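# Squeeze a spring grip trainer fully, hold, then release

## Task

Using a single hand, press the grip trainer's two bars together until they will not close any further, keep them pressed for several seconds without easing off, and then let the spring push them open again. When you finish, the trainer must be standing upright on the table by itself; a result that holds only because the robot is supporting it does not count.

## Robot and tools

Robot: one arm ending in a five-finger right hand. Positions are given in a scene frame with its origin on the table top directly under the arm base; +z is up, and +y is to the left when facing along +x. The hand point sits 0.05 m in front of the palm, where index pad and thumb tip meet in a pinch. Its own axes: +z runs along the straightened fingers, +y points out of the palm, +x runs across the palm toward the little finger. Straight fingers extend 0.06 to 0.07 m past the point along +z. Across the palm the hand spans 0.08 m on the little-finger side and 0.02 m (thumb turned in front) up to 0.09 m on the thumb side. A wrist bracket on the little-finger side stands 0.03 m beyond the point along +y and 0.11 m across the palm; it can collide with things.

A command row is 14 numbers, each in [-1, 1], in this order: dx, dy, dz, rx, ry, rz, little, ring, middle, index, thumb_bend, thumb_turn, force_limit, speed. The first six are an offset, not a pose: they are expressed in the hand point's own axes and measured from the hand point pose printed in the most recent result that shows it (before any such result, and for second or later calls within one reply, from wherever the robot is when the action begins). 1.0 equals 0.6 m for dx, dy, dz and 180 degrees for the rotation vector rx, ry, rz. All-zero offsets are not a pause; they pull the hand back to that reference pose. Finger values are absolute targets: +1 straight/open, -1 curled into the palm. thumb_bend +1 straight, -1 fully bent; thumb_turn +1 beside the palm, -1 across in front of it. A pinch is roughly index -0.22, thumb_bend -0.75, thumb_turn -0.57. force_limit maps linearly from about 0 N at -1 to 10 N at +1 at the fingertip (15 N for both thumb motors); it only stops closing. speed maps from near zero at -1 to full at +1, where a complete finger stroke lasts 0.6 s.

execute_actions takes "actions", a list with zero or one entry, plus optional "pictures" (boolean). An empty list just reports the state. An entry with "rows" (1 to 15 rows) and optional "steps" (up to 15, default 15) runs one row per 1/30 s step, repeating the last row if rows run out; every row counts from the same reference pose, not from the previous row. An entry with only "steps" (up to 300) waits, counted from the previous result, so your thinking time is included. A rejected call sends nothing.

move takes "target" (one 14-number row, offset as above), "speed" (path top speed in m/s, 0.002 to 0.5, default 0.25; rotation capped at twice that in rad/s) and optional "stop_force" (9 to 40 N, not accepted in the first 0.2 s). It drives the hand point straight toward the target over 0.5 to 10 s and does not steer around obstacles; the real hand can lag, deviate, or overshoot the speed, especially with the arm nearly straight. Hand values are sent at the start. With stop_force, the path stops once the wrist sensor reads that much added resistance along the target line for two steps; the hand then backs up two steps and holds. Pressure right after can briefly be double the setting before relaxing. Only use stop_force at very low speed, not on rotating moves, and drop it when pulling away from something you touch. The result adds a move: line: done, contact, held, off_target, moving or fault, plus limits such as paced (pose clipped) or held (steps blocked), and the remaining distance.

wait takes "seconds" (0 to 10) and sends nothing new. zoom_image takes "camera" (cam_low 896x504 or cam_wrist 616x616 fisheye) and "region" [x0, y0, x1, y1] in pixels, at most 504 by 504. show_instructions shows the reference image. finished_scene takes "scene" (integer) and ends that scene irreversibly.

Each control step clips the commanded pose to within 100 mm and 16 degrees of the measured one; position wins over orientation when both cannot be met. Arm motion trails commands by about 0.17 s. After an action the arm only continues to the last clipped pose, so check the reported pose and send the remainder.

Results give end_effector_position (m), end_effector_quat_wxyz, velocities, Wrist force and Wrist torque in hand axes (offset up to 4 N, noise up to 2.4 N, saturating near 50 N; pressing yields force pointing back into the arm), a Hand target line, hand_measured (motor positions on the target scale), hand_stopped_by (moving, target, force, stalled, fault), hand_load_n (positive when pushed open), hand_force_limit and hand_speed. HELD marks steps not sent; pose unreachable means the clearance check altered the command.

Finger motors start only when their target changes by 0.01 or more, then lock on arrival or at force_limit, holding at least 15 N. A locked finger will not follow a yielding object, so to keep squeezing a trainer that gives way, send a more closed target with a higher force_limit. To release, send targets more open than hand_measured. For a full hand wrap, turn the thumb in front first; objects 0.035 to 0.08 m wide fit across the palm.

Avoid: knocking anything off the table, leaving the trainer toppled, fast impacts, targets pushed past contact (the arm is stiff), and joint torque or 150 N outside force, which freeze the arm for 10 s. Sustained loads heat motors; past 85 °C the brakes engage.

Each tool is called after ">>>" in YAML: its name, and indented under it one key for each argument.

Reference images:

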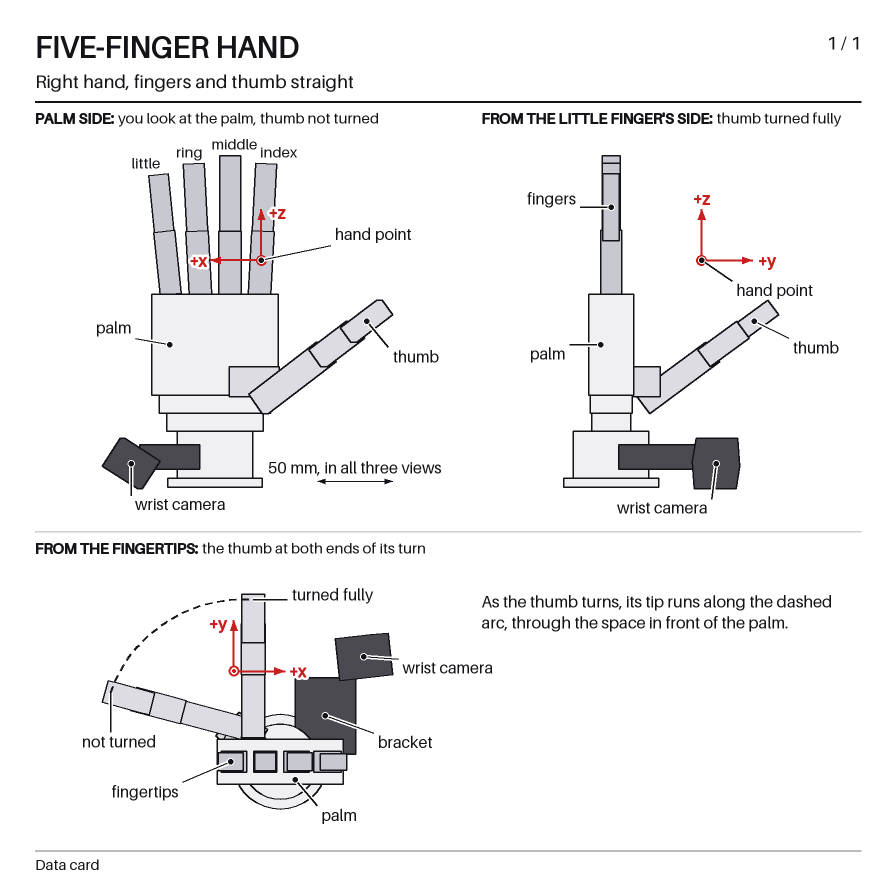

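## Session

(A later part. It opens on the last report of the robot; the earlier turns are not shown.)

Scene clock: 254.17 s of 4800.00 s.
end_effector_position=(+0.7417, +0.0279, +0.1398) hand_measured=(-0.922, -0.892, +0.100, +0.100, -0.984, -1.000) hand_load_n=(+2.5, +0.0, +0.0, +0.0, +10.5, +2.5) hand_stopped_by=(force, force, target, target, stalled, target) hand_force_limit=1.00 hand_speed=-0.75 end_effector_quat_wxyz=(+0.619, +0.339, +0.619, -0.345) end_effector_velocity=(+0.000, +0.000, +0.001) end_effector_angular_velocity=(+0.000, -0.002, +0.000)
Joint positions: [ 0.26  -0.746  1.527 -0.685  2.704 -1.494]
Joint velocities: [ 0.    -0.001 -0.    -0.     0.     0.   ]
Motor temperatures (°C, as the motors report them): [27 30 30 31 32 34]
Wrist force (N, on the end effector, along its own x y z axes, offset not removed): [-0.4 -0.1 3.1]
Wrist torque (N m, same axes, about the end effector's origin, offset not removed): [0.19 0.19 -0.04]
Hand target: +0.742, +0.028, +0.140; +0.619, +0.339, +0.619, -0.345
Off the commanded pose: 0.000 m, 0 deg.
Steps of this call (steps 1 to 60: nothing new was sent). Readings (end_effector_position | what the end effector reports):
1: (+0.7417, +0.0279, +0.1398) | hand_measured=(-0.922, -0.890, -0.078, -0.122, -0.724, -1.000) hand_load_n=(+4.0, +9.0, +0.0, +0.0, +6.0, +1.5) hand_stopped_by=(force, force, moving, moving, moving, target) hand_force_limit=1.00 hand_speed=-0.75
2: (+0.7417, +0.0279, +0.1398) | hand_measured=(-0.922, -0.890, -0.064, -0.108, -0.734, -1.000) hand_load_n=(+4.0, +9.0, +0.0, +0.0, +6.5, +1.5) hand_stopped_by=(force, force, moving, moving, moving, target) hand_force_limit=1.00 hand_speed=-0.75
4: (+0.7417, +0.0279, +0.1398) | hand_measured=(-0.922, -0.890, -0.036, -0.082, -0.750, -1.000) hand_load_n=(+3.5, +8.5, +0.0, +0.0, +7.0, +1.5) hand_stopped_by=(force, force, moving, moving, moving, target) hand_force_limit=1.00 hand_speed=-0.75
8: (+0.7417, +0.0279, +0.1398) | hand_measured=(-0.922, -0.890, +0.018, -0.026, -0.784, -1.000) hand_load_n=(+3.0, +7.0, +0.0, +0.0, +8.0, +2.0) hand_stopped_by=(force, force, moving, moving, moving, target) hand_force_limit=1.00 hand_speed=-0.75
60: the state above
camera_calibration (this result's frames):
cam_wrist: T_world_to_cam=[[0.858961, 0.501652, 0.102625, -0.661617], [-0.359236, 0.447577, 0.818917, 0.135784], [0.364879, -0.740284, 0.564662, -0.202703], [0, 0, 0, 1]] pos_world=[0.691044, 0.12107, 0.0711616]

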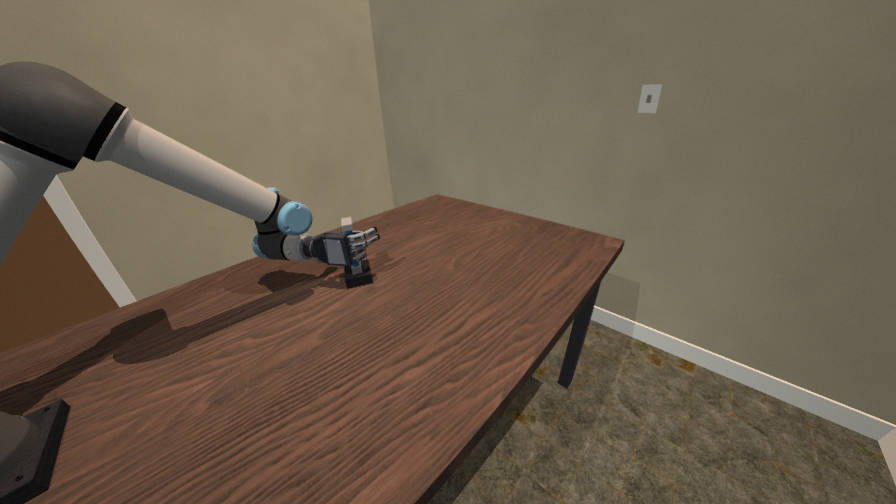

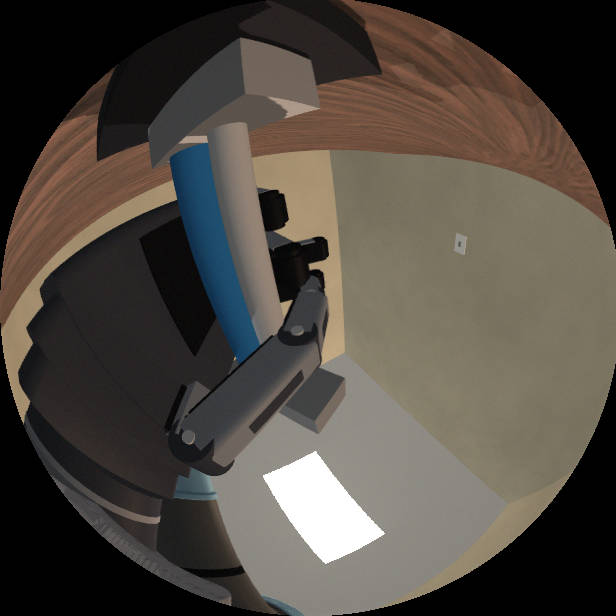

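>>> execute_actions:
  actions:
    - {"rows":[[0,0,0,0,0,0,-1,-1,0.1,0.1,-0.99,-1,1,-0.5],[0,0,0,0,0,0,-1,-1,0.1,0.1,-0.99,-1,1,-0.5],[0,0,0,0,0,0,-1,-1,0.1,0.1,-0.99,-1,1,-0.5],[0,0,0,0,0,0,-1,-1,0.1,0.1,-0.99,-1,1,-0.5],[0,0,0,0,0,0,-1,-1,0.1,0.1,-1,-1,1,-0.5]],"steps":15}

>>> zoom_image:
  camera: "cam_low"
  region: [300, 200, 400, 300]

Scene clock: 264.30 s of 4800.00 s.
end_effector_position=(+0.7417, +0.0279, +0.1398) hand_measured=(-0.998, -0.968, +0.100, +0.100, -0.994, -1.000) hand_load_n=(+5.0, +8.0, +0.0, +0.0, +5.0, +2.0) hand_stopped_by=(target, force, target, target, target, target) hand_force_limit=1.00 hand_speed=-0.50 end_effector_quat_wxyz=(+0.619, +0.339, +0.619, -0.345) end_effector_velocity=(-0.000, -0.000, +0.000) end_effector_angular_velocity=(+0.000, -0.000, -0.000)
Joint positions: [ 0.26  -0.746  1.527 -0.685  2.704 -1.494]
Joint velocities: [ 0.    -0.001 -0.     0.     0.     0.   ]
Motor temperatures (°C, as the motors report them): [27 30 30 31 32 34]
Wrist force (N, on the end effector, along its own x y z axes, offset not removed): [0.6 -2.5 -0.6]
Wrist torque (N m, same axes, about the end effector's origin, offset not removed): [-0.18 -0.45 0.15]
Hand target: +0.742, +0.028, +0.140; +0.619, +0.339, +0.619, -0.345
Off the commanded pose: 0.000 m, 0 deg.
Steps of this call (steps 1 to 90: nothing new was sent; then 6.63 s passed at rest; steps 91 to 105: all 15 steps of this action). Readings (end_effector_position | what the end effector reports):
91: (+0.7417, +0.0279, +0.1398) | hand_measured=(-0.922, -0.892, +0.100, +0.100, -0.984, -1.000) hand_load_n=(+2.5, +0.0, +0.0, +0.0, +10.5, +2.5) hand_stopped_by=(moving, moving, target, target, moving, target) hand_force_limit=1.00 hand_speed=-0.50
92: (+0.7417, +0.0279, +0.1398) | hand_measured=(-0.922, -0.892, +0.100, +0.100, -0.984, -1.000) hand_load_n=(+2.5, +0.0, +0.0, +0.0, +10.5, +2.5) hand_stopped_by=(moving, moving, target, target, moving, target) hand_force_limit=1.00 hand_speed=-0.50
94: (+0.7417, +0.0279, +0.1398) | hand_measured=(-0.946, -0.914, +0.100, +0.100, -0.984, -1.000) hand_load_n=(+8.5, +7.0, +0.0, +0.0, +8.5, +2.5) hand_stopped_by=(moving, moving, target, target, moving, target) hand_force_limit=1.00 hand_speed=-0.50
98: (+0.7417, +0.0279, +0.1398) | hand_measured=(-0.998, -0.968, +0.100, +0.100, -0.996, -1.000) hand_load_n=(+5.0, +8.0, +0.0, +0.0, +5.0, +2.0) hand_stopped_by=(moving, force, target, target, moving, target) hand_force_limit=1.00 hand_speed=-0.50
105: the state above
camera_calibration (this result's frames):
cam_wrist: T_world_to_cam=[[0.85896, 0.501635, 0.102712, -0.661626], [-0.359299, 0.447562, 0.818897, 0.135832], [0.364817, -0.740305, 0.564674, -0.202677], [0, 0, 0, 1]] pos_world=[0.691055, 0.121058, 0.0711708]

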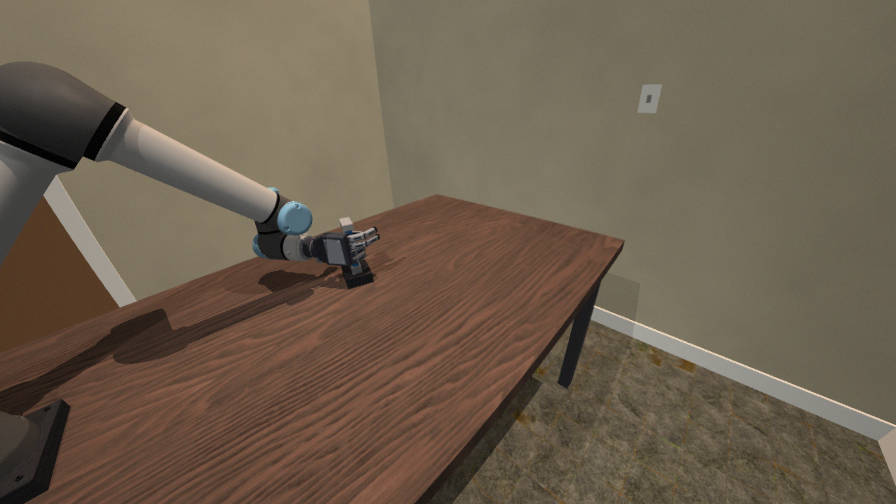

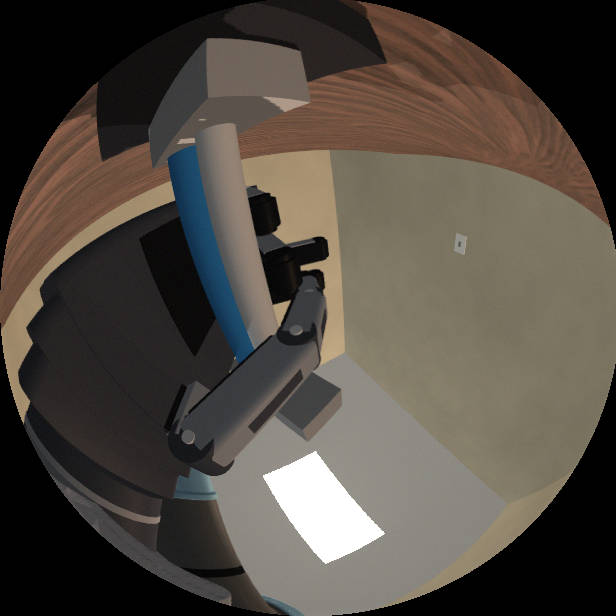

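Region (300, 200, 400, 300) of cam_low's 896x504 image, scaled by 5.040, with more detail than that image has.

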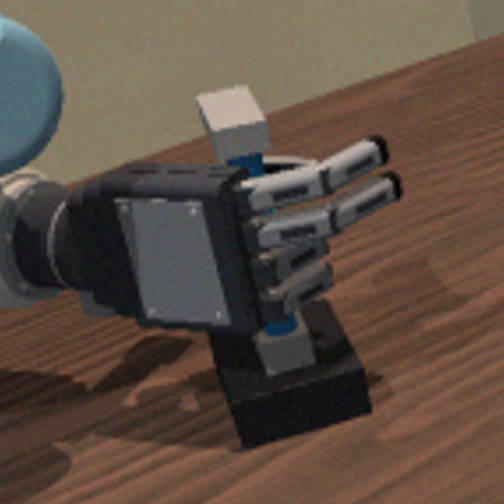

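>>> execute_actions:
  actions:
    - {"rows":[[0,0,0,0,0,0,-1,-1,0.1,0.1,0,-1,1,-0.5]],"steps":15}
  pictures: false

>>> wait:
  seconds: 1.5

Scene clock: 279.77 s of 4800.00 s.
end_effector_position=(+0.7417, +0.0279, +0.1398) hand_measured=(-0.998, -0.968, +0.100, +0.100, -0.786, -1.000) hand_load_n=(+2.5, +12.5, +0.0, +0.0, +3.5, +1.0) hand_stopped_by=(target, force, target, target, moving, target) hand_force_limit=1.00 hand_speed=-0.50 end_effector_quat_wxyz=(+0.619, +0.339, +0.619, -0.345) end_effector_velocity=(-0.000, -0.000, -0.000) end_effector_angular_velocity=(-0.000, +0.000, -0.000)
Joint positions: [ 0.26  -0.746  1.527 -0.685  2.704 -1.494]
Joint velocities: [-0. -0.  0. -0. -0. -0.]
Motor temperatures (°C, as the motors report them): [27 30 30 31 32 34]
Wrist force (N, on the end effector, along its own x y z axes, offset not removed): [0.0 0.2 1.5]
Wrist torque (N m, same axes, about the end effector's origin, offset not removed): [0.02 -0.59 0.20]
Hand target: +0.742, +0.028, +0.140; +0.619, +0.339, +0.619, -0.345
Off the commanded pose: 0.000 m, 0 deg.
Steps of this call (steps 1 to 90: nothing new was sent; then 11.97 s passed at rest; steps 91 to 105: all 15 steps of this action). Readings (end_effector_position | what the end effector reports):
91: (+0.7417, +0.0279, +0.1398) | hand_measured=(-0.998, -0.968, +0.100, +0.100, -0.994, -1.000) hand_load_n=(+5.0, +8.0, +0.0, +0.0, +5.0, +2.0) hand_stopped_by=(target, force, target, target, moving, target) hand_force_limit=1.00 hand_speed=-0.50
92: (+0.7417, +0.0279, +0.1398) | hand_measured=(-0.998, -0.968, +0.100, +0.100, -0.994, -1.000) hand_load_n=(+5.0, +8.0, +0.0, +0.0, +5.0, +2.0) hand_stopped_by=(target, force, target, target, moving, target) hand_force_limit=1.00 hand_speed=-0.50
94: (+0.7417, +0.0279, +0.1398) | hand_measured=(-0.998, -0.968, +0.100, +0.100, -0.978, -1.000) hand_load_n=(+5.0, +8.5, +0.0, +0.0, +5.0, +1.5) hand_stopped_by=(target, force, target, target, moving, target) hand_force_limit=1.00 hand_speed=-0.50
98: (+0.7417, +0.0279, +0.1398) | hand_measured=(-0.998, -0.968, +0.100, +0.100, -0.908, -1.000) hand_load_n=(+4.5, +10.5, +0.0, +0.0, +4.0, +1.5) hand_stopped_by=(target, force, target, target, moving, target) hand_force_limit=1.00 hand_speed=-0.50
105: the state above

Scene clock: 281.27 s of 4800.00 s.
end_effector_position=(+0.7417, +0.0279, +0.1398) hand_measured=(-0.998, -0.968, +0.100, +0.100, -0.002, -1.000) hand_load_n=(+0.0, +1.0, +0.0, +0.0, +0.0, +0.0) hand_stopped_by=(target, force, target, target, moving, target) hand_force_limit=1.00 hand_speed=-0.50 end_effector_quat_wxyz=(+0.619, +0.339, +0.619, -0.345) end_effector_velocity=(+0.000, +0.000, +0.001) end_effector_angular_velocity=(-0.000, -0.001, -0.000)
Joint positions: [ 0.26  -0.746  1.527 -0.685  2.704 -1.494]
Joint velocities: [-0.    -0.001 -0.     0.     0.    -0.   ]
Motor temperatures (°C, as the motors report them): [27 30 30 31 32 34]
Wrist force (N, on the end effector, along its own x y z axes, offset not removed): [-4.4 0.1 -1.4]
Wrist torque (N m, same axes, about the end effector's origin, offset not removed): [0.47 0.45 0.13]
Hand target: +0.742, +0.028, +0.140; +0.619, +0.339, +0.619, -0.345
Off the commanded pose: 0.000 m, 0 deg.
Steps of this call (steps 1 to 45: nothing new was sent). Readings (end_effector_position | what the end effector reports):
1: (+0.7417, +0.0279, +0.1398) | hand_measured=(-0.998, -0.968, +0.100, +0.100, -0.768, -1.000) hand_load_n=(+2.5, +12.5, +0.0, +0.0, +3.0, +1.0) hand_stopped_by=(target, force, target, target, moving, target) hand_force_limit=1.00 hand_speed=-0.50
2: (+0.7417, +0.0279, +0.1398) | hand_measured=(-0.998, -0.968, +0.100, +0.100, -0.750, -1.000) hand_load_n=(+2.0, +13.0, +0.0, +0.0, +3.0, +1.0) hand_stopped_by=(target, force, target, target, moving, target) hand_force_limit=1.00 hand_speed=-0.50
4: (+0.7417, +0.0279, +0.1398) | hand_measured=(-0.998, -0.968, +0.100, +0.100, -0.716, -1.000) hand_load_n=(+1.0, +12.0, +0.0, +0.0, +3.0, +1.0) hand_stopped_by=(target, force, target, target, moving, target) hand_force_limit=1.00 hand_speed=-0.50
8: (+0.7417, +0.0279, +0.1398) | hand_measured=(-0.998, -0.968, +0.100, +0.100, -0.646, -1.000) hand_load_n=(+0.0, +12.5, +0.0, +0.0, +3.0, +1.0) hand_stopped_by=(target, force, target, target, moving, target) hand_force_limit=1.00 hand_speed=-0.50
45: the state above
camera_calibration (this result's frames):
cam_wrist: T_world_to_cam=[[0.858955, 0.501653, 0.10267, -0.661624], [-0.359277, 0.447571, 0.818902, 0.135812], [0.364852, -0.740287, 0.564676, -0.202691], [0, 0, 0, 1]] pos_world=[0.691051, 0.121071, 0.0711672]

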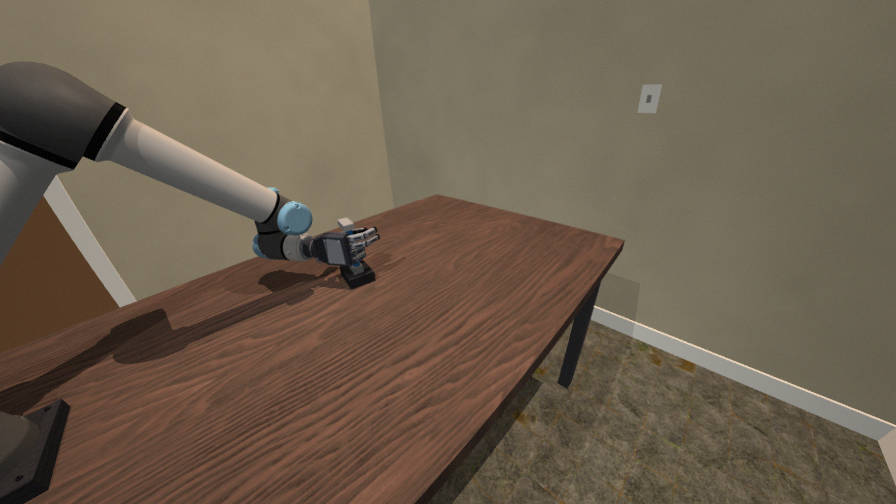

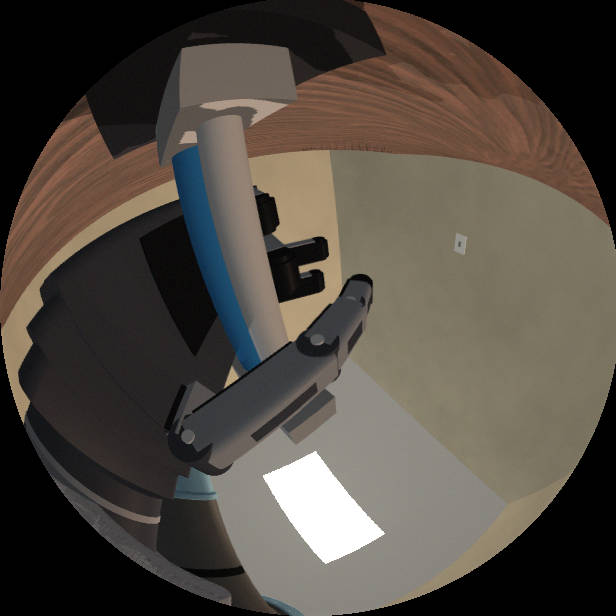

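>>> execute_actions:
  actions:
    - {"rows":[[0,0,0,0,0,0,-1,-1,0.1,0.1,-1,-1,1,-0.6]],"steps":15}
  pictures: false

>>> execute_actions:
  actions:
    - {"steps":30}
  pictures: false

>>> wait:
  seconds: 1.5

Scene clock: 295.17 s of 4800.00 s.
end_effector_position=(+0.7417, +0.0279, +0.1398) hand_measured=(-0.998, -0.968, +0.100, +0.100, -0.166, -1.000) hand_load_n=(+0.0, +1.0, +0.0, +0.0, +1.5, +0.5) hand_stopped_by=(target, force, target, target, moving, target) hand_force_limit=1.00 hand_speed=-0.60 end_effector_quat_wxyz=(+0.619, +0.339, +0.619, -0.345) end_effector_velocity=(-0.000, +0.000, -0.000) end_effector_angular_velocity=(-0.000, +0.001, +0.000)
Joint positions: [ 0.26  -0.746  1.527 -0.685  2.704 -1.494]
Joint velocities: [ 0.    -0.     0.001 -0.001  0.    -0.001]
Motor temperatures (°C, as the motors report them): [27 30 30 31 32 34]
Wrist force (N, on the end effector, along its own x y z axes, offset not removed): [0.7 -1.1 -1.0]
Wrist torque (N m, same axes, about the end effector's origin, offset not removed): [-0.07 -0.25 -0.01]
Hand target: +0.742, +0.028, +0.140; +0.619, +0.339, +0.619, -0.345
Off the commanded pose: 0.000 m, 0 deg.
Steps of this call (steps 1 to 100: nothing new was sent; then 10.07 s passed at rest; steps 101 to 115: all 15 steps of this action). Readings (end_effector_position | what the end effector reports):
101: (+0.7417, +0.0279, +0.1398) | hand_measured=(-0.998, -0.968, +0.100, +0.100, +0.000, -1.000) hand_load_n=(+0.0, +1.0, +0.0, +0.0, +0.0, +0.0) hand_stopped_by=(target, force, target, target, moving, target) hand_force_limit=1.00 hand_speed=-0.60
102: (+0.7417, +0.0279, +0.1398) | hand_measured=(-0.998, -0.968, +0.100, +0.100, +0.000, -1.000) hand_load_n=(+0.0, +1.0, +0.0, +0.0, +0.0, +0.0) hand_stopped_by=(target, force, target, target, moving, target) hand_force_limit=1.00 hand_speed=-0.60
104: (+0.7417, +0.0279, +0.1398) | hand_measured=(-0.998, -0.968, +0.100, +0.100, -0.012, -1.000) hand_load_n=(+0.0, +1.0, +0.0, +0.0, +0.0, +0.0) hand_stopped_by=(target, force, target, target, moving, target) hand_force_limit=1.00 hand_speed=-0.60
108: (+0.7417, +0.0279, +0.1398) | hand_measured=(-0.998, -0.968, +0.100, +0.100, -0.068, -1.000) hand_load_n=(+0.0, +1.0, +0.0, +0.0, +0.0, +0.0) hand_stopped_by=(target, force, target, target, moving, target) hand_force_limit=1.00 hand_speed=-0.60
115: the state above

Scene clock: 296.17 s of 4800.00 s.
end_effector_position=(+0.7417, +0.0279, +0.1398) hand_measured=(-0.998, -0.970, +0.100, +0.100, -0.586, -1.000) hand_load_n=(+0.0, +0.0, +0.0, +0.0, +2.0, +0.5) hand_stopped_by=(target, force, target, target, moving, target) hand_force_limit=1.00 hand_speed=-0.60 end_effector_quat_wxyz=(+0.619, +0.339, +0.619, -0.345) end_effector_velocity=(+0.000, -0.000, +0.001) end_effector_angular_velocity=(+0.000, -0.001, -0.000)
Joint positions: [ 0.26  -0.746  1.527 -0.685  2.704 -1.494]
Joint velocities: [-0.    -0.001 -0.     0.     0.     0.   ]
Motor temperatures (°C, as the motors report them): [27 30 30 31 32 34]
Wrist force (N, on the end effector, along its own x y z axes, offset not removed): [-0.3 1.6 0.0]
Wrist torque (N m, same axes, about the end effector's origin, offset not removed): [0.42 -0.17 0.07]
Hand target: +0.742, +0.028, +0.140; +0.619, +0.339, +0.619, -0.345
Off the commanded pose: 0.000 m, 0 deg.
Steps of this call (steps 1 to 30: nothing new was sent). Readings (end_effector_position | what the end effector reports):
1: (+0.7417, +0.0279, +0.1398) | hand_measured=(-0.998, -0.968, +0.100, +0.100, -0.180, -1.000) hand_load_n=(+0.0, +1.0, +0.0, +0.0, +1.5, +0.5) hand_stopped_by=(target, force, target, target, moving, target) hand_force_limit=1.00 hand_speed=-0.60
2: (+0.7417, +0.0279, +0.1398) | hand_measured=(-0.998, -0.968, +0.100, +0.100, -0.194, -1.000) hand_load_n=(+0.0, +1.0, +0.0, +0.0, +1.5, +0.5) hand_stopped_by=(target, force, target, target, moving, target) hand_force_limit=1.00 hand_speed=-0.60
4: (+0.7417, +0.0279, +0.1398) | hand_measured=(-0.998, -0.968, +0.100, +0.100, -0.222, -1.000) hand_load_n=(+0.0, +1.0, +0.0, +0.0, +1.5, +0.5) hand_stopped_by=(target, force, target, target, moving, target) hand_force_limit=1.00 hand_speed=-0.60
8: (+0.7417, +0.0279, +0.1398) | hand_measured=(-0.998, -0.968, +0.100, +0.100, -0.278, -1.000) hand_load_n=(+0.0, +1.0, +0.0, +0.0, +2.0, +0.5) hand_stopped_by=(target, force, target, target, moving, target) hand_force_limit=1.00 hand_speed=-0.60
30: the state above

Scene clock: 297.67 s of 4800.00 s.
end_effector_position=(+0.7417, +0.0279, +0.1398) hand_measured=(-0.998, -0.970, +0.100, +0.100, -0.994, -1.000) hand_load_n=(+1.5, +0.0, +0.0, +0.0, +4.5, +1.0) hand_stopped_by=(target, force, target, target, target, target) hand_force_limit=1.00 hand_speed=-0.60 end_effector_quat_wxyz=(+0.619, +0.339, +0.619, -0.345) end_effector_velocity=(-0.000, -0.000, -0.000) end_effector_angular_velocity=(-0.001, +0.001, -0.000)
Joint positions: [ 0.26  -0.746  1.527 -0.685  2.704 -1.494]
Joint velocities: [-0.     0.     0.001 -0.     0.    -0.001]
Motor temperatures (°C, as the motors report them): [27 30 30 31 32 34]
Wrist force (N, on the end effector, along its own x y z axes, offset not removed): [-4.3 1.9 -0.5]
Wrist torque (N m, same axes, about the end effector's origin, offset not removed): [0.27 0.35 -0.15]
Hand target: +0.742, +0.028, +0.140; +0.619, +0.339, +0.619, -0.345
Off the commanded pose: 0.000 m, 0 deg.
Steps of this call (steps 1 to 45: nothing new was sent). Readings (end_effector_position | what the end effector reports):
1: (+0.7417, +0.0279, +0.1398) | hand_measured=(-0.998, -0.970, +0.100, +0.100, -0.600, -1.000) hand_load_n=(+0.0, +0.0, +0.0, +0.0, +2.5, +0.5) hand_stopped_by=(target, force, target, target, moving, target) hand_force_limit=1.00 hand_speed=-0.60
2: (+0.7417, +0.0279, +0.1398) | hand_measured=(-0.998, -0.970, +0.100, +0.100, -0.614, -1.000) hand_load_n=(+0.5, +0.0, +0.0, +0.0, +2.5, +0.5) hand_stopped_by=(target, force, target, target, moving, target) hand_force_limit=1.00 hand_speed=-0.60
4: (+0.7417, +0.0279, +0.1398) | hand_measured=(-0.998, -0.970, +0.100, +0.100, -0.642, -1.000) hand_load_n=(+0.5, +0.0, +0.0, +0.0, +2.5, +1.0) hand_stopped_by=(target, force, target, target, moving, target) hand_force_limit=1.00 hand_speed=-0.60
8: (+0.7417, +0.0279, +0.1398) | hand_measured=(-0.998, -0.970, +0.100, +0.100, -0.698, -1.000) hand_load_n=(+0.5, +0.0, +0.0, +0.0, +3.0, +1.0) hand_stopped_by=(target, force, target, target, moving, target) hand_force_limit=1.00 hand_speed=-0.60
45: the state above
camera_calibration (this result's frames):
cam_wrist: T_world_to_cam=[[0.858952, 0.501653, 0.102691, -0.661625], [-0.359293, 0.447563, 0.818899, 0.135823], [0.364843, -0.740291, 0.564676, -0.202684], [0, 0, 0, 1]] pos_world=[0.691052, 0.121072, 0.0711689]

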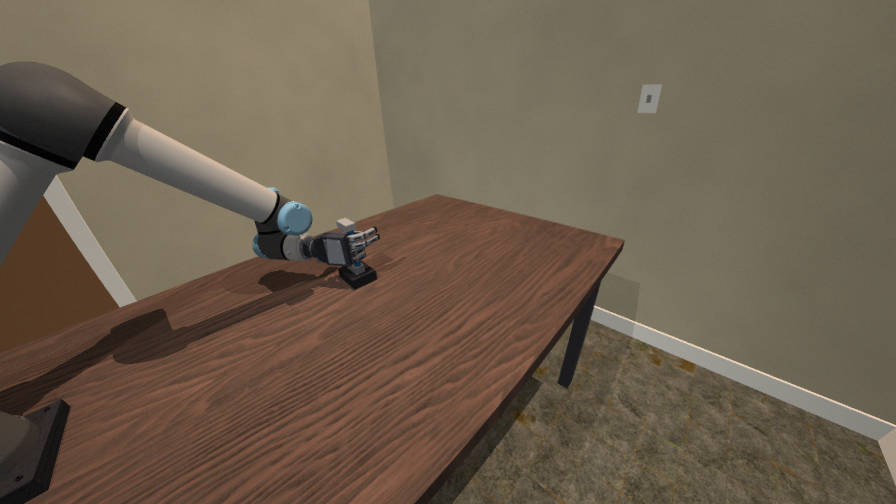

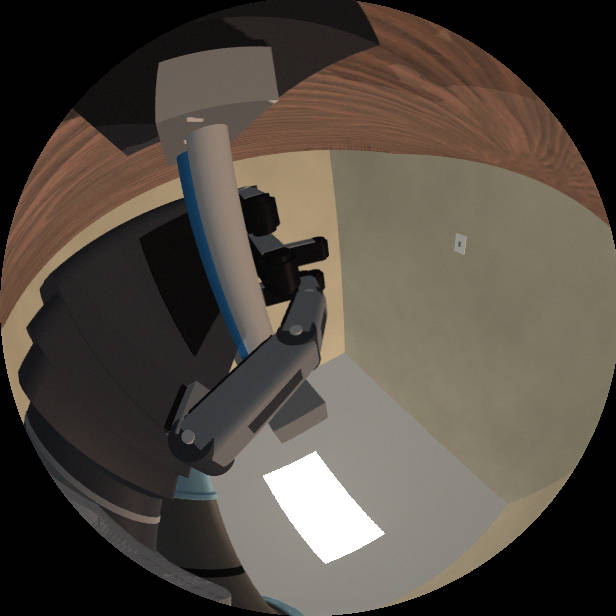

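>>> execute_actions:
  actions:
    - {"rows":[[0,0,0,0,0,0,1,1,1,1,1,-1,0,0.3]],"steps":15}
  pictures: false

>>> move:
  target: [0,-0.035,-0.2,0,0,0,1,1,1,1,1,-1,0,0.3]
  speed: 0.1

>>> move:
  target: [0,-0.207,0.045,-0.294,0,0,1,1,1,1,1,-1,0,0.3]
  speed: 0.2

Scene clock: 314.20 s of 4800.00 s.
end_effector_position=(+0.7417, +0.0279, +0.1398) hand_measured=(-0.140, -0.110, +0.960, +0.960, -0.452, -1.000) hand_load_n=(+0.0, +0.0, +0.5, +0.5, +0.0, +0.0) hand_stopped_by=(moving, moving, moving, moving, moving, target) hand_force_limit=0.00 hand_speed=0.30 end_effector_quat_wxyz=(+0.619, +0.339, +0.619, -0.345) end_effector_velocity=(-0.000, -0.000, +0.000) end_effector_angular_velocity=(+0.000, -0.000, -0.000)
Joint positions: [ 0.26  -0.746  1.527 -0.685  2.704 -1.494]
Joint velocities: [ 0.    -0.001  0.001  0.     0.     0.001]
Motor temperatures (°C, as the motors report them): [27 30 30 31 32 34]
Wrist force (N, on the end effector, along its own x y z axes, offset not removed): [-3.7 0.9 -1.5]
Wrist torque (N m, same axes, about the end effector's origin, offset not removed): [0.41 0.54 -0.24]
Hand target: +0.742, +0.028, +0.140; +0.619, +0.339, +0.619, -0.345
Off the commanded pose: 0.000 m, 0 deg.
Steps of this call (steps 1 to 90: nothing new was sent; then 13.03 s passed at rest; steps 91 to 105: all 15 steps of this action). Readings (end_effector_position | what the end effector reports):
91: (+0.7417, +0.0279, +0.1398) | hand_measured=(-0.998, -0.970, +0.100, +0.100, -0.994, -1.000) hand_load_n=(+1.5, +0.0, +0.0, +0.0, +4.5, +1.0) hand_stopped_by=(moving, moving, moving, moving, moving, target) hand_force_limit=0.00 hand_speed=0.30
92: (+0.7417, +0.0279, +0.1398) | hand_measured=(-0.998, -0.970, +0.100, +0.100, -0.994, -1.000) hand_load_n=(+1.5, +0.0, +0.0, +0.0, +4.5, +1.0) hand_stopped_by=(moving, moving, moving, moving, moving, target) hand_force_limit=0.00 hand_speed=0.30
94: (+0.7417, +0.0279, +0.1398) | hand_measured=(-0.934, -0.904, +0.166, +0.166, -0.952, -1.000) hand_load_n=(+0.5, +0.0, +0.5, +0.0, +3.5, +1.5) hand_stopped_by=(moving, moving, moving, moving, moving, target) hand_force_limit=0.00 hand_speed=0.30
98: (+0.7417, +0.0279, +0.1398) | hand_measured=(-0.646, -0.616, +0.454, +0.454, -0.772, -1.000) hand_load_n=(+0.0, +0.0, +0.5, +0.0, +0.5, +0.0) hand_stopped_by=(moving, moving, moving, moving, moving, target) hand_force_limit=0.00 hand_speed=0.30
105: the state above

Scene clock: 317.17 s of 4800.00 s.
end_effector_position=(+0.6602, +0.1182, +0.1395) hand_measured=(+1.000, +1.000, +1.000, +1.000, +1.000, -1.000) hand_load_n=(+0.0, +0.0, +0.0, +0.0, +0.0, +0.0) hand_stopped_by=(target, target, target, target, target, target) hand_force_limit=0.00 hand_speed=0.30 end_effector_quat_wxyz=(+0.619, +0.339, +0.619, -0.345) end_effector_velocity=(-0.002, +0.001, -0.001) end_effector_angular_velocity=(+0.000, +0.002, -0.001)
Joint positions: [ 0.448 -0.799  1.625 -0.66   2.891 -1.422]
Joint velocities: [ 0.003  0.001 -0.     0.007  0.004  0.006]
Motor temperatures (°C, as the motors report them): [27 30 30 31 32 34]
Wrist force (N, on the end effector, along its own x y z axes, offset not removed): [-3.0 1.9 3.5]
Wrist torque (N m, same axes, about the end effector's origin, offset not removed): [0.02 0.52 -0.26]
Hand target: +0.660, +0.118, +0.140; +0.619, +0.339, +0.619, -0.345
Off the commanded pose: 0.000 m, 0 deg.
move: done
camera_calibration (this result's frames):
cam_wrist: T_world_to_cam=[[0.858938, 0.501706, 0.102549, -0.636895], [-0.359224, 0.447621, 0.818898, 0.0662866], [0.364943, -0.740221, 0.564704, -0.106016], [0, 0, 0, 1]] pos_world=[0.609555, 0.211388, 0.0708986]

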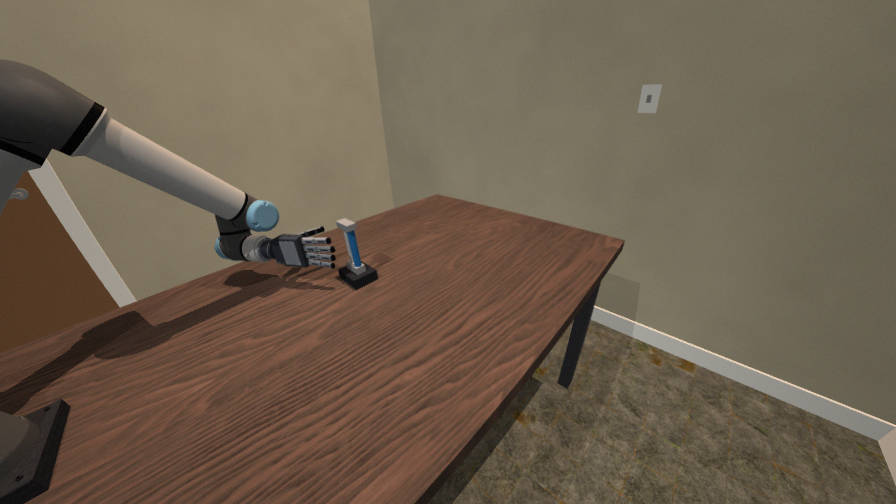

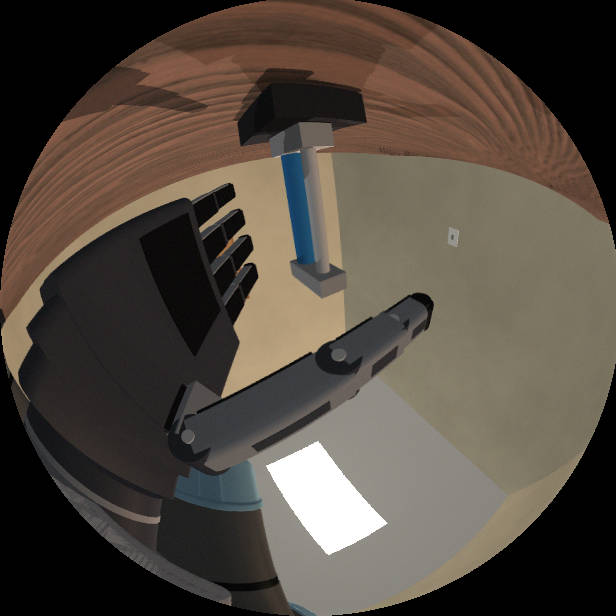

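Scene clock: 320.03 s of 4800.00 s.
end_effector_position=(+0.5695, +0.0291, +0.1408) hand_measured=(+1.000, +1.000, +1.000, +1.000, +1.000, -1.000) hand_load_n=(+0.0, +0.0, +0.0, +0.0, +0.0, +0.0) hand_stopped_by=(target, target, target, target, target, target) hand_force_limit=0.00 hand_speed=0.30 end_effector_quat_wxyz=(+0.705, +0.029, +0.708, -0.034) end_effector_velocity=(+0.000, -0.001, -0.000) end_effector_angular_velocity=(-0.002, -0.000, +0.015)
Joint positions: [-0.336 -1.151  2.416 -1.229  1.187 -1.559]
Joint velocities: [-0.014  0.002 -0.003  0.    -0.029 -0.002]
Motor temperatures (°C, as the motors report them): [27 30 30 31 32 34]
Wrist force (N, on the end effector, along its own x y z axes, offset not removed): [-1.7 1.3 -2.1]
Wrist torque (N m, same axes, about the end effector's origin, offset not removed): [0.04 0.32 0.03]
Hand target: +0.569, +0.029, +0.141; +0.705, +0.028, +0.708, -0.033
Off the commanded pose: 0.000 m, 0 deg.
move: done
camera_calibration (this result's frames):
cam_wrist: T_world_to_cam=[[0.120056, 0.987518, 0.101952, -0.107628], [-0.568736, -0.0157586, 0.822369, 0.204818], [0.813711, -0.156714, 0.559746, -0.411477], [0, 0, 0, 1]] pos_world=[0.464232, 0.0450281, 0.0728595]

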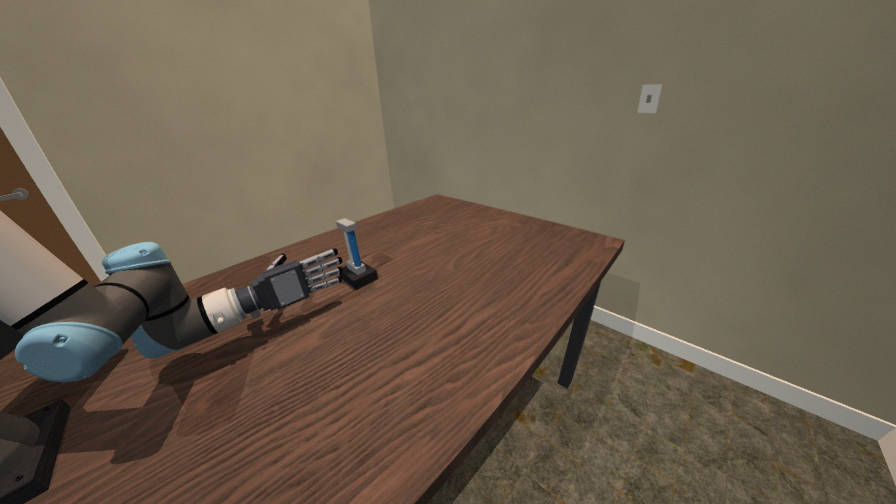

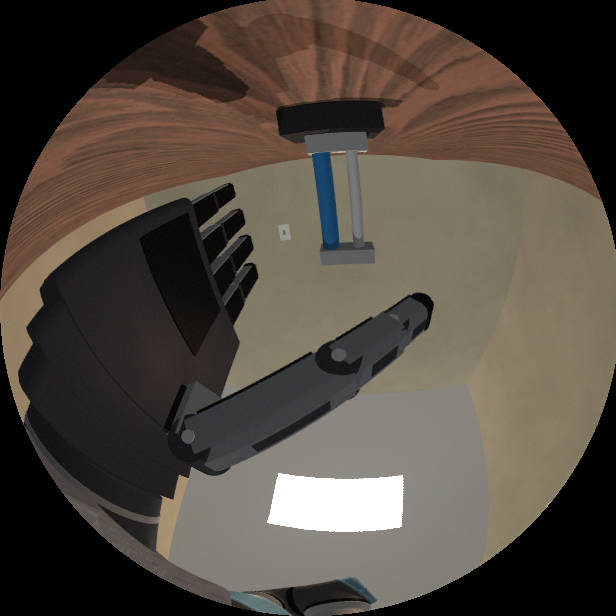

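>>> move:
  target: [0,0.075,0.27,0,0,0,1,1,1,1,0.4,-1,0,0.3]
  speed: 0.06

>>> execute_actions:
  actions:
    - {"rows":[[0,0,0,0,0,0,-0.85,-0.85,0.1,0.1,-1,-1,1,-0.6]],"steps":15}
  pictures: false

>>> execute_actions:
  actions:
    - {"steps":60}
  pictures: false

>>> wait:
  seconds: 1.5

Scene clock: 334.00 s of 4800.00 s.
end_effector_position=(+0.7345, +0.0597, +0.1398) hand_measured=(+1.000, +1.000, +1.000, +1.000, +0.400, -1.000) hand_load_n=(+0.0, +0.0, +0.0, +0.0, +0.0, +0.0) hand_stopped_by=(target, target, target, target, target, target) hand_force_limit=0.00 hand_speed=0.30 end_effector_quat_wxyz=(+0.705, +0.029, +0.708, -0.034) end_effector_velocity=(+0.002, +0.001, -0.001) end_effector_angular_velocity=(-0.001, +0.001, -0.000)
Joint positions: [-0.106 -0.927  1.927 -0.967  1.417 -1.551]
Joint velocities: [ 0.002  0.004 -0.008  0.005  0.003 -0.001]
Motor temperatures (°C, as the motors report them): [27 30 30 31 32 34]
Wrist force (N, on the end effector, along its own x y z axes, offset not removed): [0.6 0.7 2.3]
Wrist torque (N m, same axes, about the end effector's origin, offset not removed): [-0.11 -0.14 0.04]
Hand target: +0.735, +0.060, +0.140; +0.705, +0.029, +0.708, -0.034
Off the commanded pose: 0.000 m, 0 deg.
After step 90, 7.73 s passed at rest.
move: done
camera_calibration (this result's frames):
cam_wrist: T_world_to_cam=[[0.12003, 0.987511, 0.102053, -0.157588], [-0.568785, -0.0158488, 0.822334, 0.300005], [0.813681, -0.156751, 0.559779, -0.540367], [0, 0, 0, 1]] pos_world=[0.62924, 0.0756722, 0.0718639]

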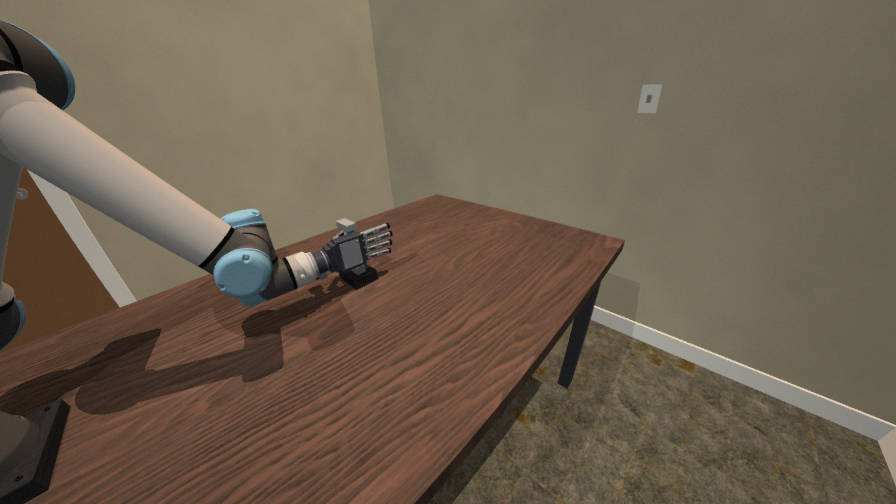

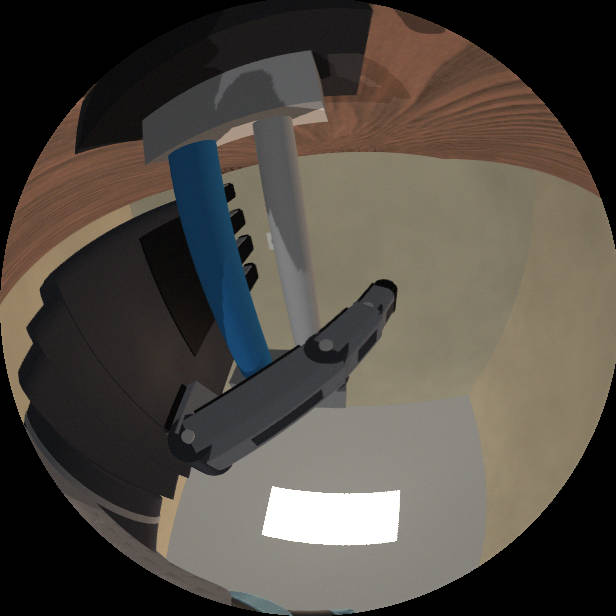

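Scene clock: 334.50 s of 4800.00 s.
end_effector_position=(+0.7345, +0.0598, +0.1397) hand_measured=(+0.736, +0.736, +0.736, +0.736, +0.232, -1.000) hand_load_n=(+0.0, +0.0, +0.0, +0.0, +0.0, +0.0) hand_stopped_by=(moving, moving, moving, moving, moving, target) hand_force_limit=1.00 hand_speed=-0.60 end_effector_quat_wxyz=(+0.705, +0.029, +0.708, -0.034) end_effector_velocity=(+0.000, +0.000, +0.001) end_effector_angular_velocity=(+0.002, -0.002, +0.000)
Joint positions: [-0.106 -0.926  1.927 -0.967  1.418 -1.551]
Joint velocities: [ 0.    -0.    -0.    -0.001 -0.     0.002]
Motor temperatures (°C, as the motors report them): [27 30 30 31 32 34]
Wrist force (N, on the end effector, along its own x y z axes, offset not removed): [0.4 -1.6 3.0]
Wrist torque (N m, same axes, about the end effector's origin, offset not removed): [-0.66 -0.09 -0.13]
Hand target: +0.734, +0.060, +0.140; +0.705, +0.029, +0.708, -0.034
Off the commanded pose: 0.000 m, 0 deg.
Steps of this call (steps 1 to 15: all 15 steps of this action). Readings (end_effector_position | what the end effector reports):
1: (+0.7345, +0.0597, +0.1398) | hand_measured=(+1.000, +1.000, +1.000, +1.000, +0.400, -1.000) hand_load_n=(+0.0, +0.0, +0.0, +0.0, +0.0, +0.0) hand_stopped_by=(moving, moving, moving, moving, moving, target) hand_force_limit=1.00 hand_speed=-0.60
2: (+0.7346, +0.0597, +0.1398) | hand_measured=(+1.000, +1.000, +1.000, +1.000, +0.400, -1.000) hand_load_n=(+0.0, +0.0, +0.0, +0.0, +0.0, +0.0) hand_stopped_by=(moving, moving, moving, moving, moving, target) hand_force_limit=1.00 hand_speed=-0.60
4: (+0.7346, +0.0597, +0.1398) | hand_measured=(+0.980, +0.980, +0.980, +0.980, +0.388, -1.000) hand_load_n=(+0.0, +0.0, +0.0, +0.0, +0.0, +0.0) hand_stopped_by=(moving, moving, moving, moving, moving, target) hand_force_limit=1.00 hand_speed=-0.60
8: (+0.7345, +0.0597, +0.1398) | hand_measured=(+0.890, +0.890, +0.890, +0.890, +0.332, -1.000) hand_load_n=(+0.0, +0.0, +0.0, +0.0, +0.0, +0.0) hand_stopped_by=(moving, moving, moving, moving, moving, target) hand_force_limit=1.00 hand_speed=-0.60
15: the state above

Scene clock: 336.50 s of 4800.00 s.
end_effector_position=(+0.7345, +0.0597, +0.1398) hand_measured=(-0.598, -0.598, +0.100, +0.100, -0.600, -1.000) hand_load_n=(+0.0, +0.0, +0.0, +0.0, +9.0, +1.0) hand_stopped_by=(moving, moving, target, target, moving, target) hand_force_limit=1.00 hand_speed=-0.60 end_effector_quat_wxyz=(+0.705, +0.029, +0.708, -0.034) end_effector_velocity=(-0.000, +0.000, -0.001) end_effector_angular_velocity=(-0.002, +0.002, +0.000)
Joint positions: [-0.106 -0.927  1.927 -0.967  1.417 -1.551]
Joint velocities: [ 0.     0.001  0.     0.    -0.    -0.002]
Motor temperatures (°C, as the motors report them): [27 30 30 31 32 34]
Wrist force (N, on the end effector, along its own x y z axes, offset not removed): [-2.8 5.2 -2.4]
Wrist torque (N m, same axes, about the end effector's origin, offset not removed): [0.71 0.26 0.20]
Hand target: +0.734, +0.060, +0.140; +0.705, +0.029, +0.708, -0.034
Off the commanded pose: 0.000 m, 0 deg.
Steps of this call (steps 1 to 60: nothing new was sent). Readings (end_effector_position | what the end effector reports):
1: (+0.7345, +0.0598, +0.1397) | hand_measured=(+0.714, +0.714, +0.714, +0.714, +0.218, -1.000) hand_load_n=(+0.0, +0.0, +0.0, +0.0, +0.0, +0.0) hand_stopped_by=(moving, moving, moving, moving, moving, target) hand_force_limit=1.00 hand_speed=-0.60
2: (+0.7345, +0.0598, +0.1397) | hand_measured=(+0.690, +0.690, +0.690, +0.690, +0.204, -1.000) hand_load_n=(+0.0, +0.0, +0.0, +0.0, +0.0, +0.0) hand_stopped_by=(moving, moving, moving, moving, moving, target) hand_force_limit=1.00 hand_speed=-0.60
4: (+0.7345, +0.0597, +0.1397) | hand_measured=(+0.646, +0.646, +0.646, +0.646, +0.176, -1.000) hand_load_n=(+0.0, +0.0, +0.0, +0.0, +0.0, +0.0) hand_stopped_by=(moving, moving, moving, moving, moving, target) hand_force_limit=1.00 hand_speed=-0.60
8: (+0.7345, +0.0597, +0.1397) | hand_measured=(+0.558, +0.558, +0.558, +0.558, +0.120, -1.000) hand_load_n=(+0.0, +0.0, +0.0, +0.0, +0.0, +0.0) hand_stopped_by=(moving, moving, moving, moving, moving, target) hand_force_limit=1.00 hand_speed=-0.60
60: the state above

Scene clock: 338.00 s of 4800.00 s.
end_effector_position=(+0.7345, +0.0597, +0.1398) hand_measured=(-0.780, -0.750, +0.100, +0.100, -0.938, -1.000) hand_load_n=(+3.0, +0.0, +0.0, +0.0, +14.5, +3.0) hand_stopped_by=(force, force, target, target, force, target) hand_force_limit=1.00 hand_speed=-0.60 end_effector_quat_wxyz=(+0.705, +0.029, +0.708, -0.034) end_effector_velocity=(-0.000, +0.000, -0.000) end_effector_angular_velocity=(-0.002, +0.000, -0.000)
Joint positions: [-0.106 -0.927  1.927 -0.967  1.417 -1.551]
Joint velocities: [ 0.    -0.     0.     0.     0.    -0.002]
Motor temperatures (°C, as the motors report them): [27 30 30 31 32 34]
Wrist force (N, on the end effector, along its own x y z axes, offset not removed): [-3.0 2.5 0.2]
Wrist torque (N m, same axes, about the end effector's origin, offset not removed): [0.08 0.07 0.23]
Hand target: +0.734, +0.060, +0.140; +0.705, +0.029, +0.708, -0.034
Off the commanded pose: 0.000 m, 0 deg.
Steps of this call (steps 1 to 45: nothing new was sent). Readings (end_effector_position | what the end effector reports):
1: (+0.7345, +0.0597, +0.1398) | hand_measured=(-0.620, -0.620, +0.100, +0.100, -0.614, -1.000) hand_load_n=(+0.0, +0.0, +0.0, +0.0, +9.0, +1.0) hand_stopped_by=(moving, moving, target, target, moving, target) hand_force_limit=1.00 hand_speed=-0.60
2: (+0.7345, +0.0597, +0.1398) | hand_measured=(-0.642, -0.642, +0.100, +0.100, -0.628, -1.000) hand_load_n=(+0.0, +0.0, +0.0, +0.0, +9.5, +1.0) hand_stopped_by=(moving, moving, target, target, moving, target) hand_force_limit=1.00 hand_speed=-0.60
4: (+0.7345, +0.0597, +0.1398) | hand_measured=(-0.686, -0.686, +0.100, +0.100, -0.656, -1.000) hand_load_n=(+0.0, +0.0, +0.0, +0.0, +10.0, +1.0) hand_stopped_by=(moving, moving, target, target, moving, target) hand_force_limit=1.00 hand_speed=-0.60
8: (+0.7345, +0.0597, +0.1399) | hand_measured=(-0.774, -0.750, +0.100, +0.100, -0.712, -1.000) hand_load_n=(+9.5, +6.0, +0.0, +0.0, +10.0, +1.5) hand_stopped_by=(moving, force, target, target, moving, target) hand_force_limit=1.00 hand_speed=-0.60
45: the state above
camera_calibration (this result's frames):
cam_wrist: T_world_to_cam=[[0.120032, 0.987509, 0.102067, -0.15759], [-0.568792, -0.0158571, 0.822328, 0.300006], [0.813675, -0.156761, 0.559784, -0.540366], [0, 0, 0, 1]] pos_world=[0.62924, 0.0756709, 0.0718695]

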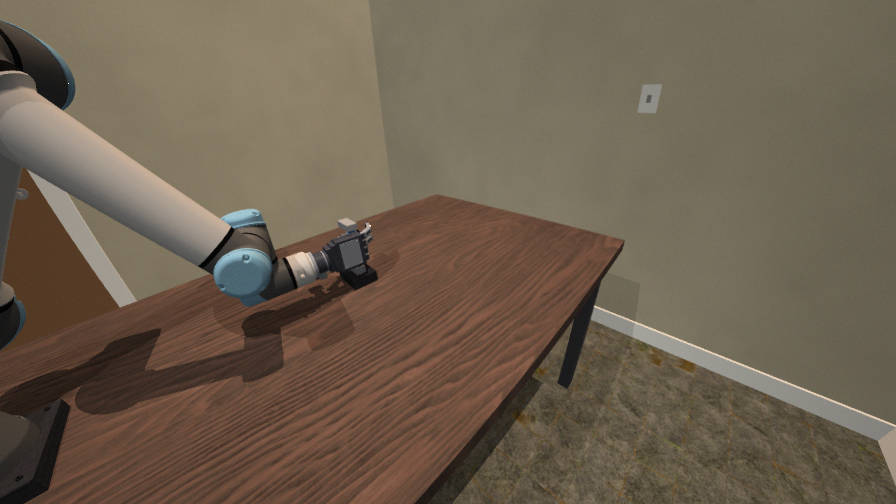

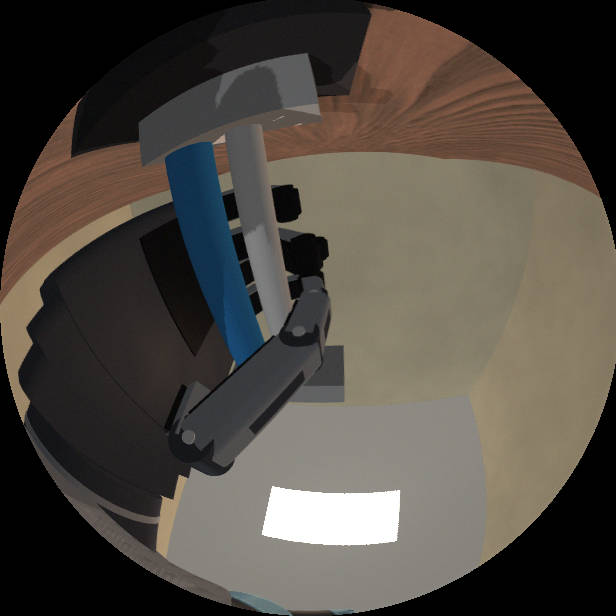

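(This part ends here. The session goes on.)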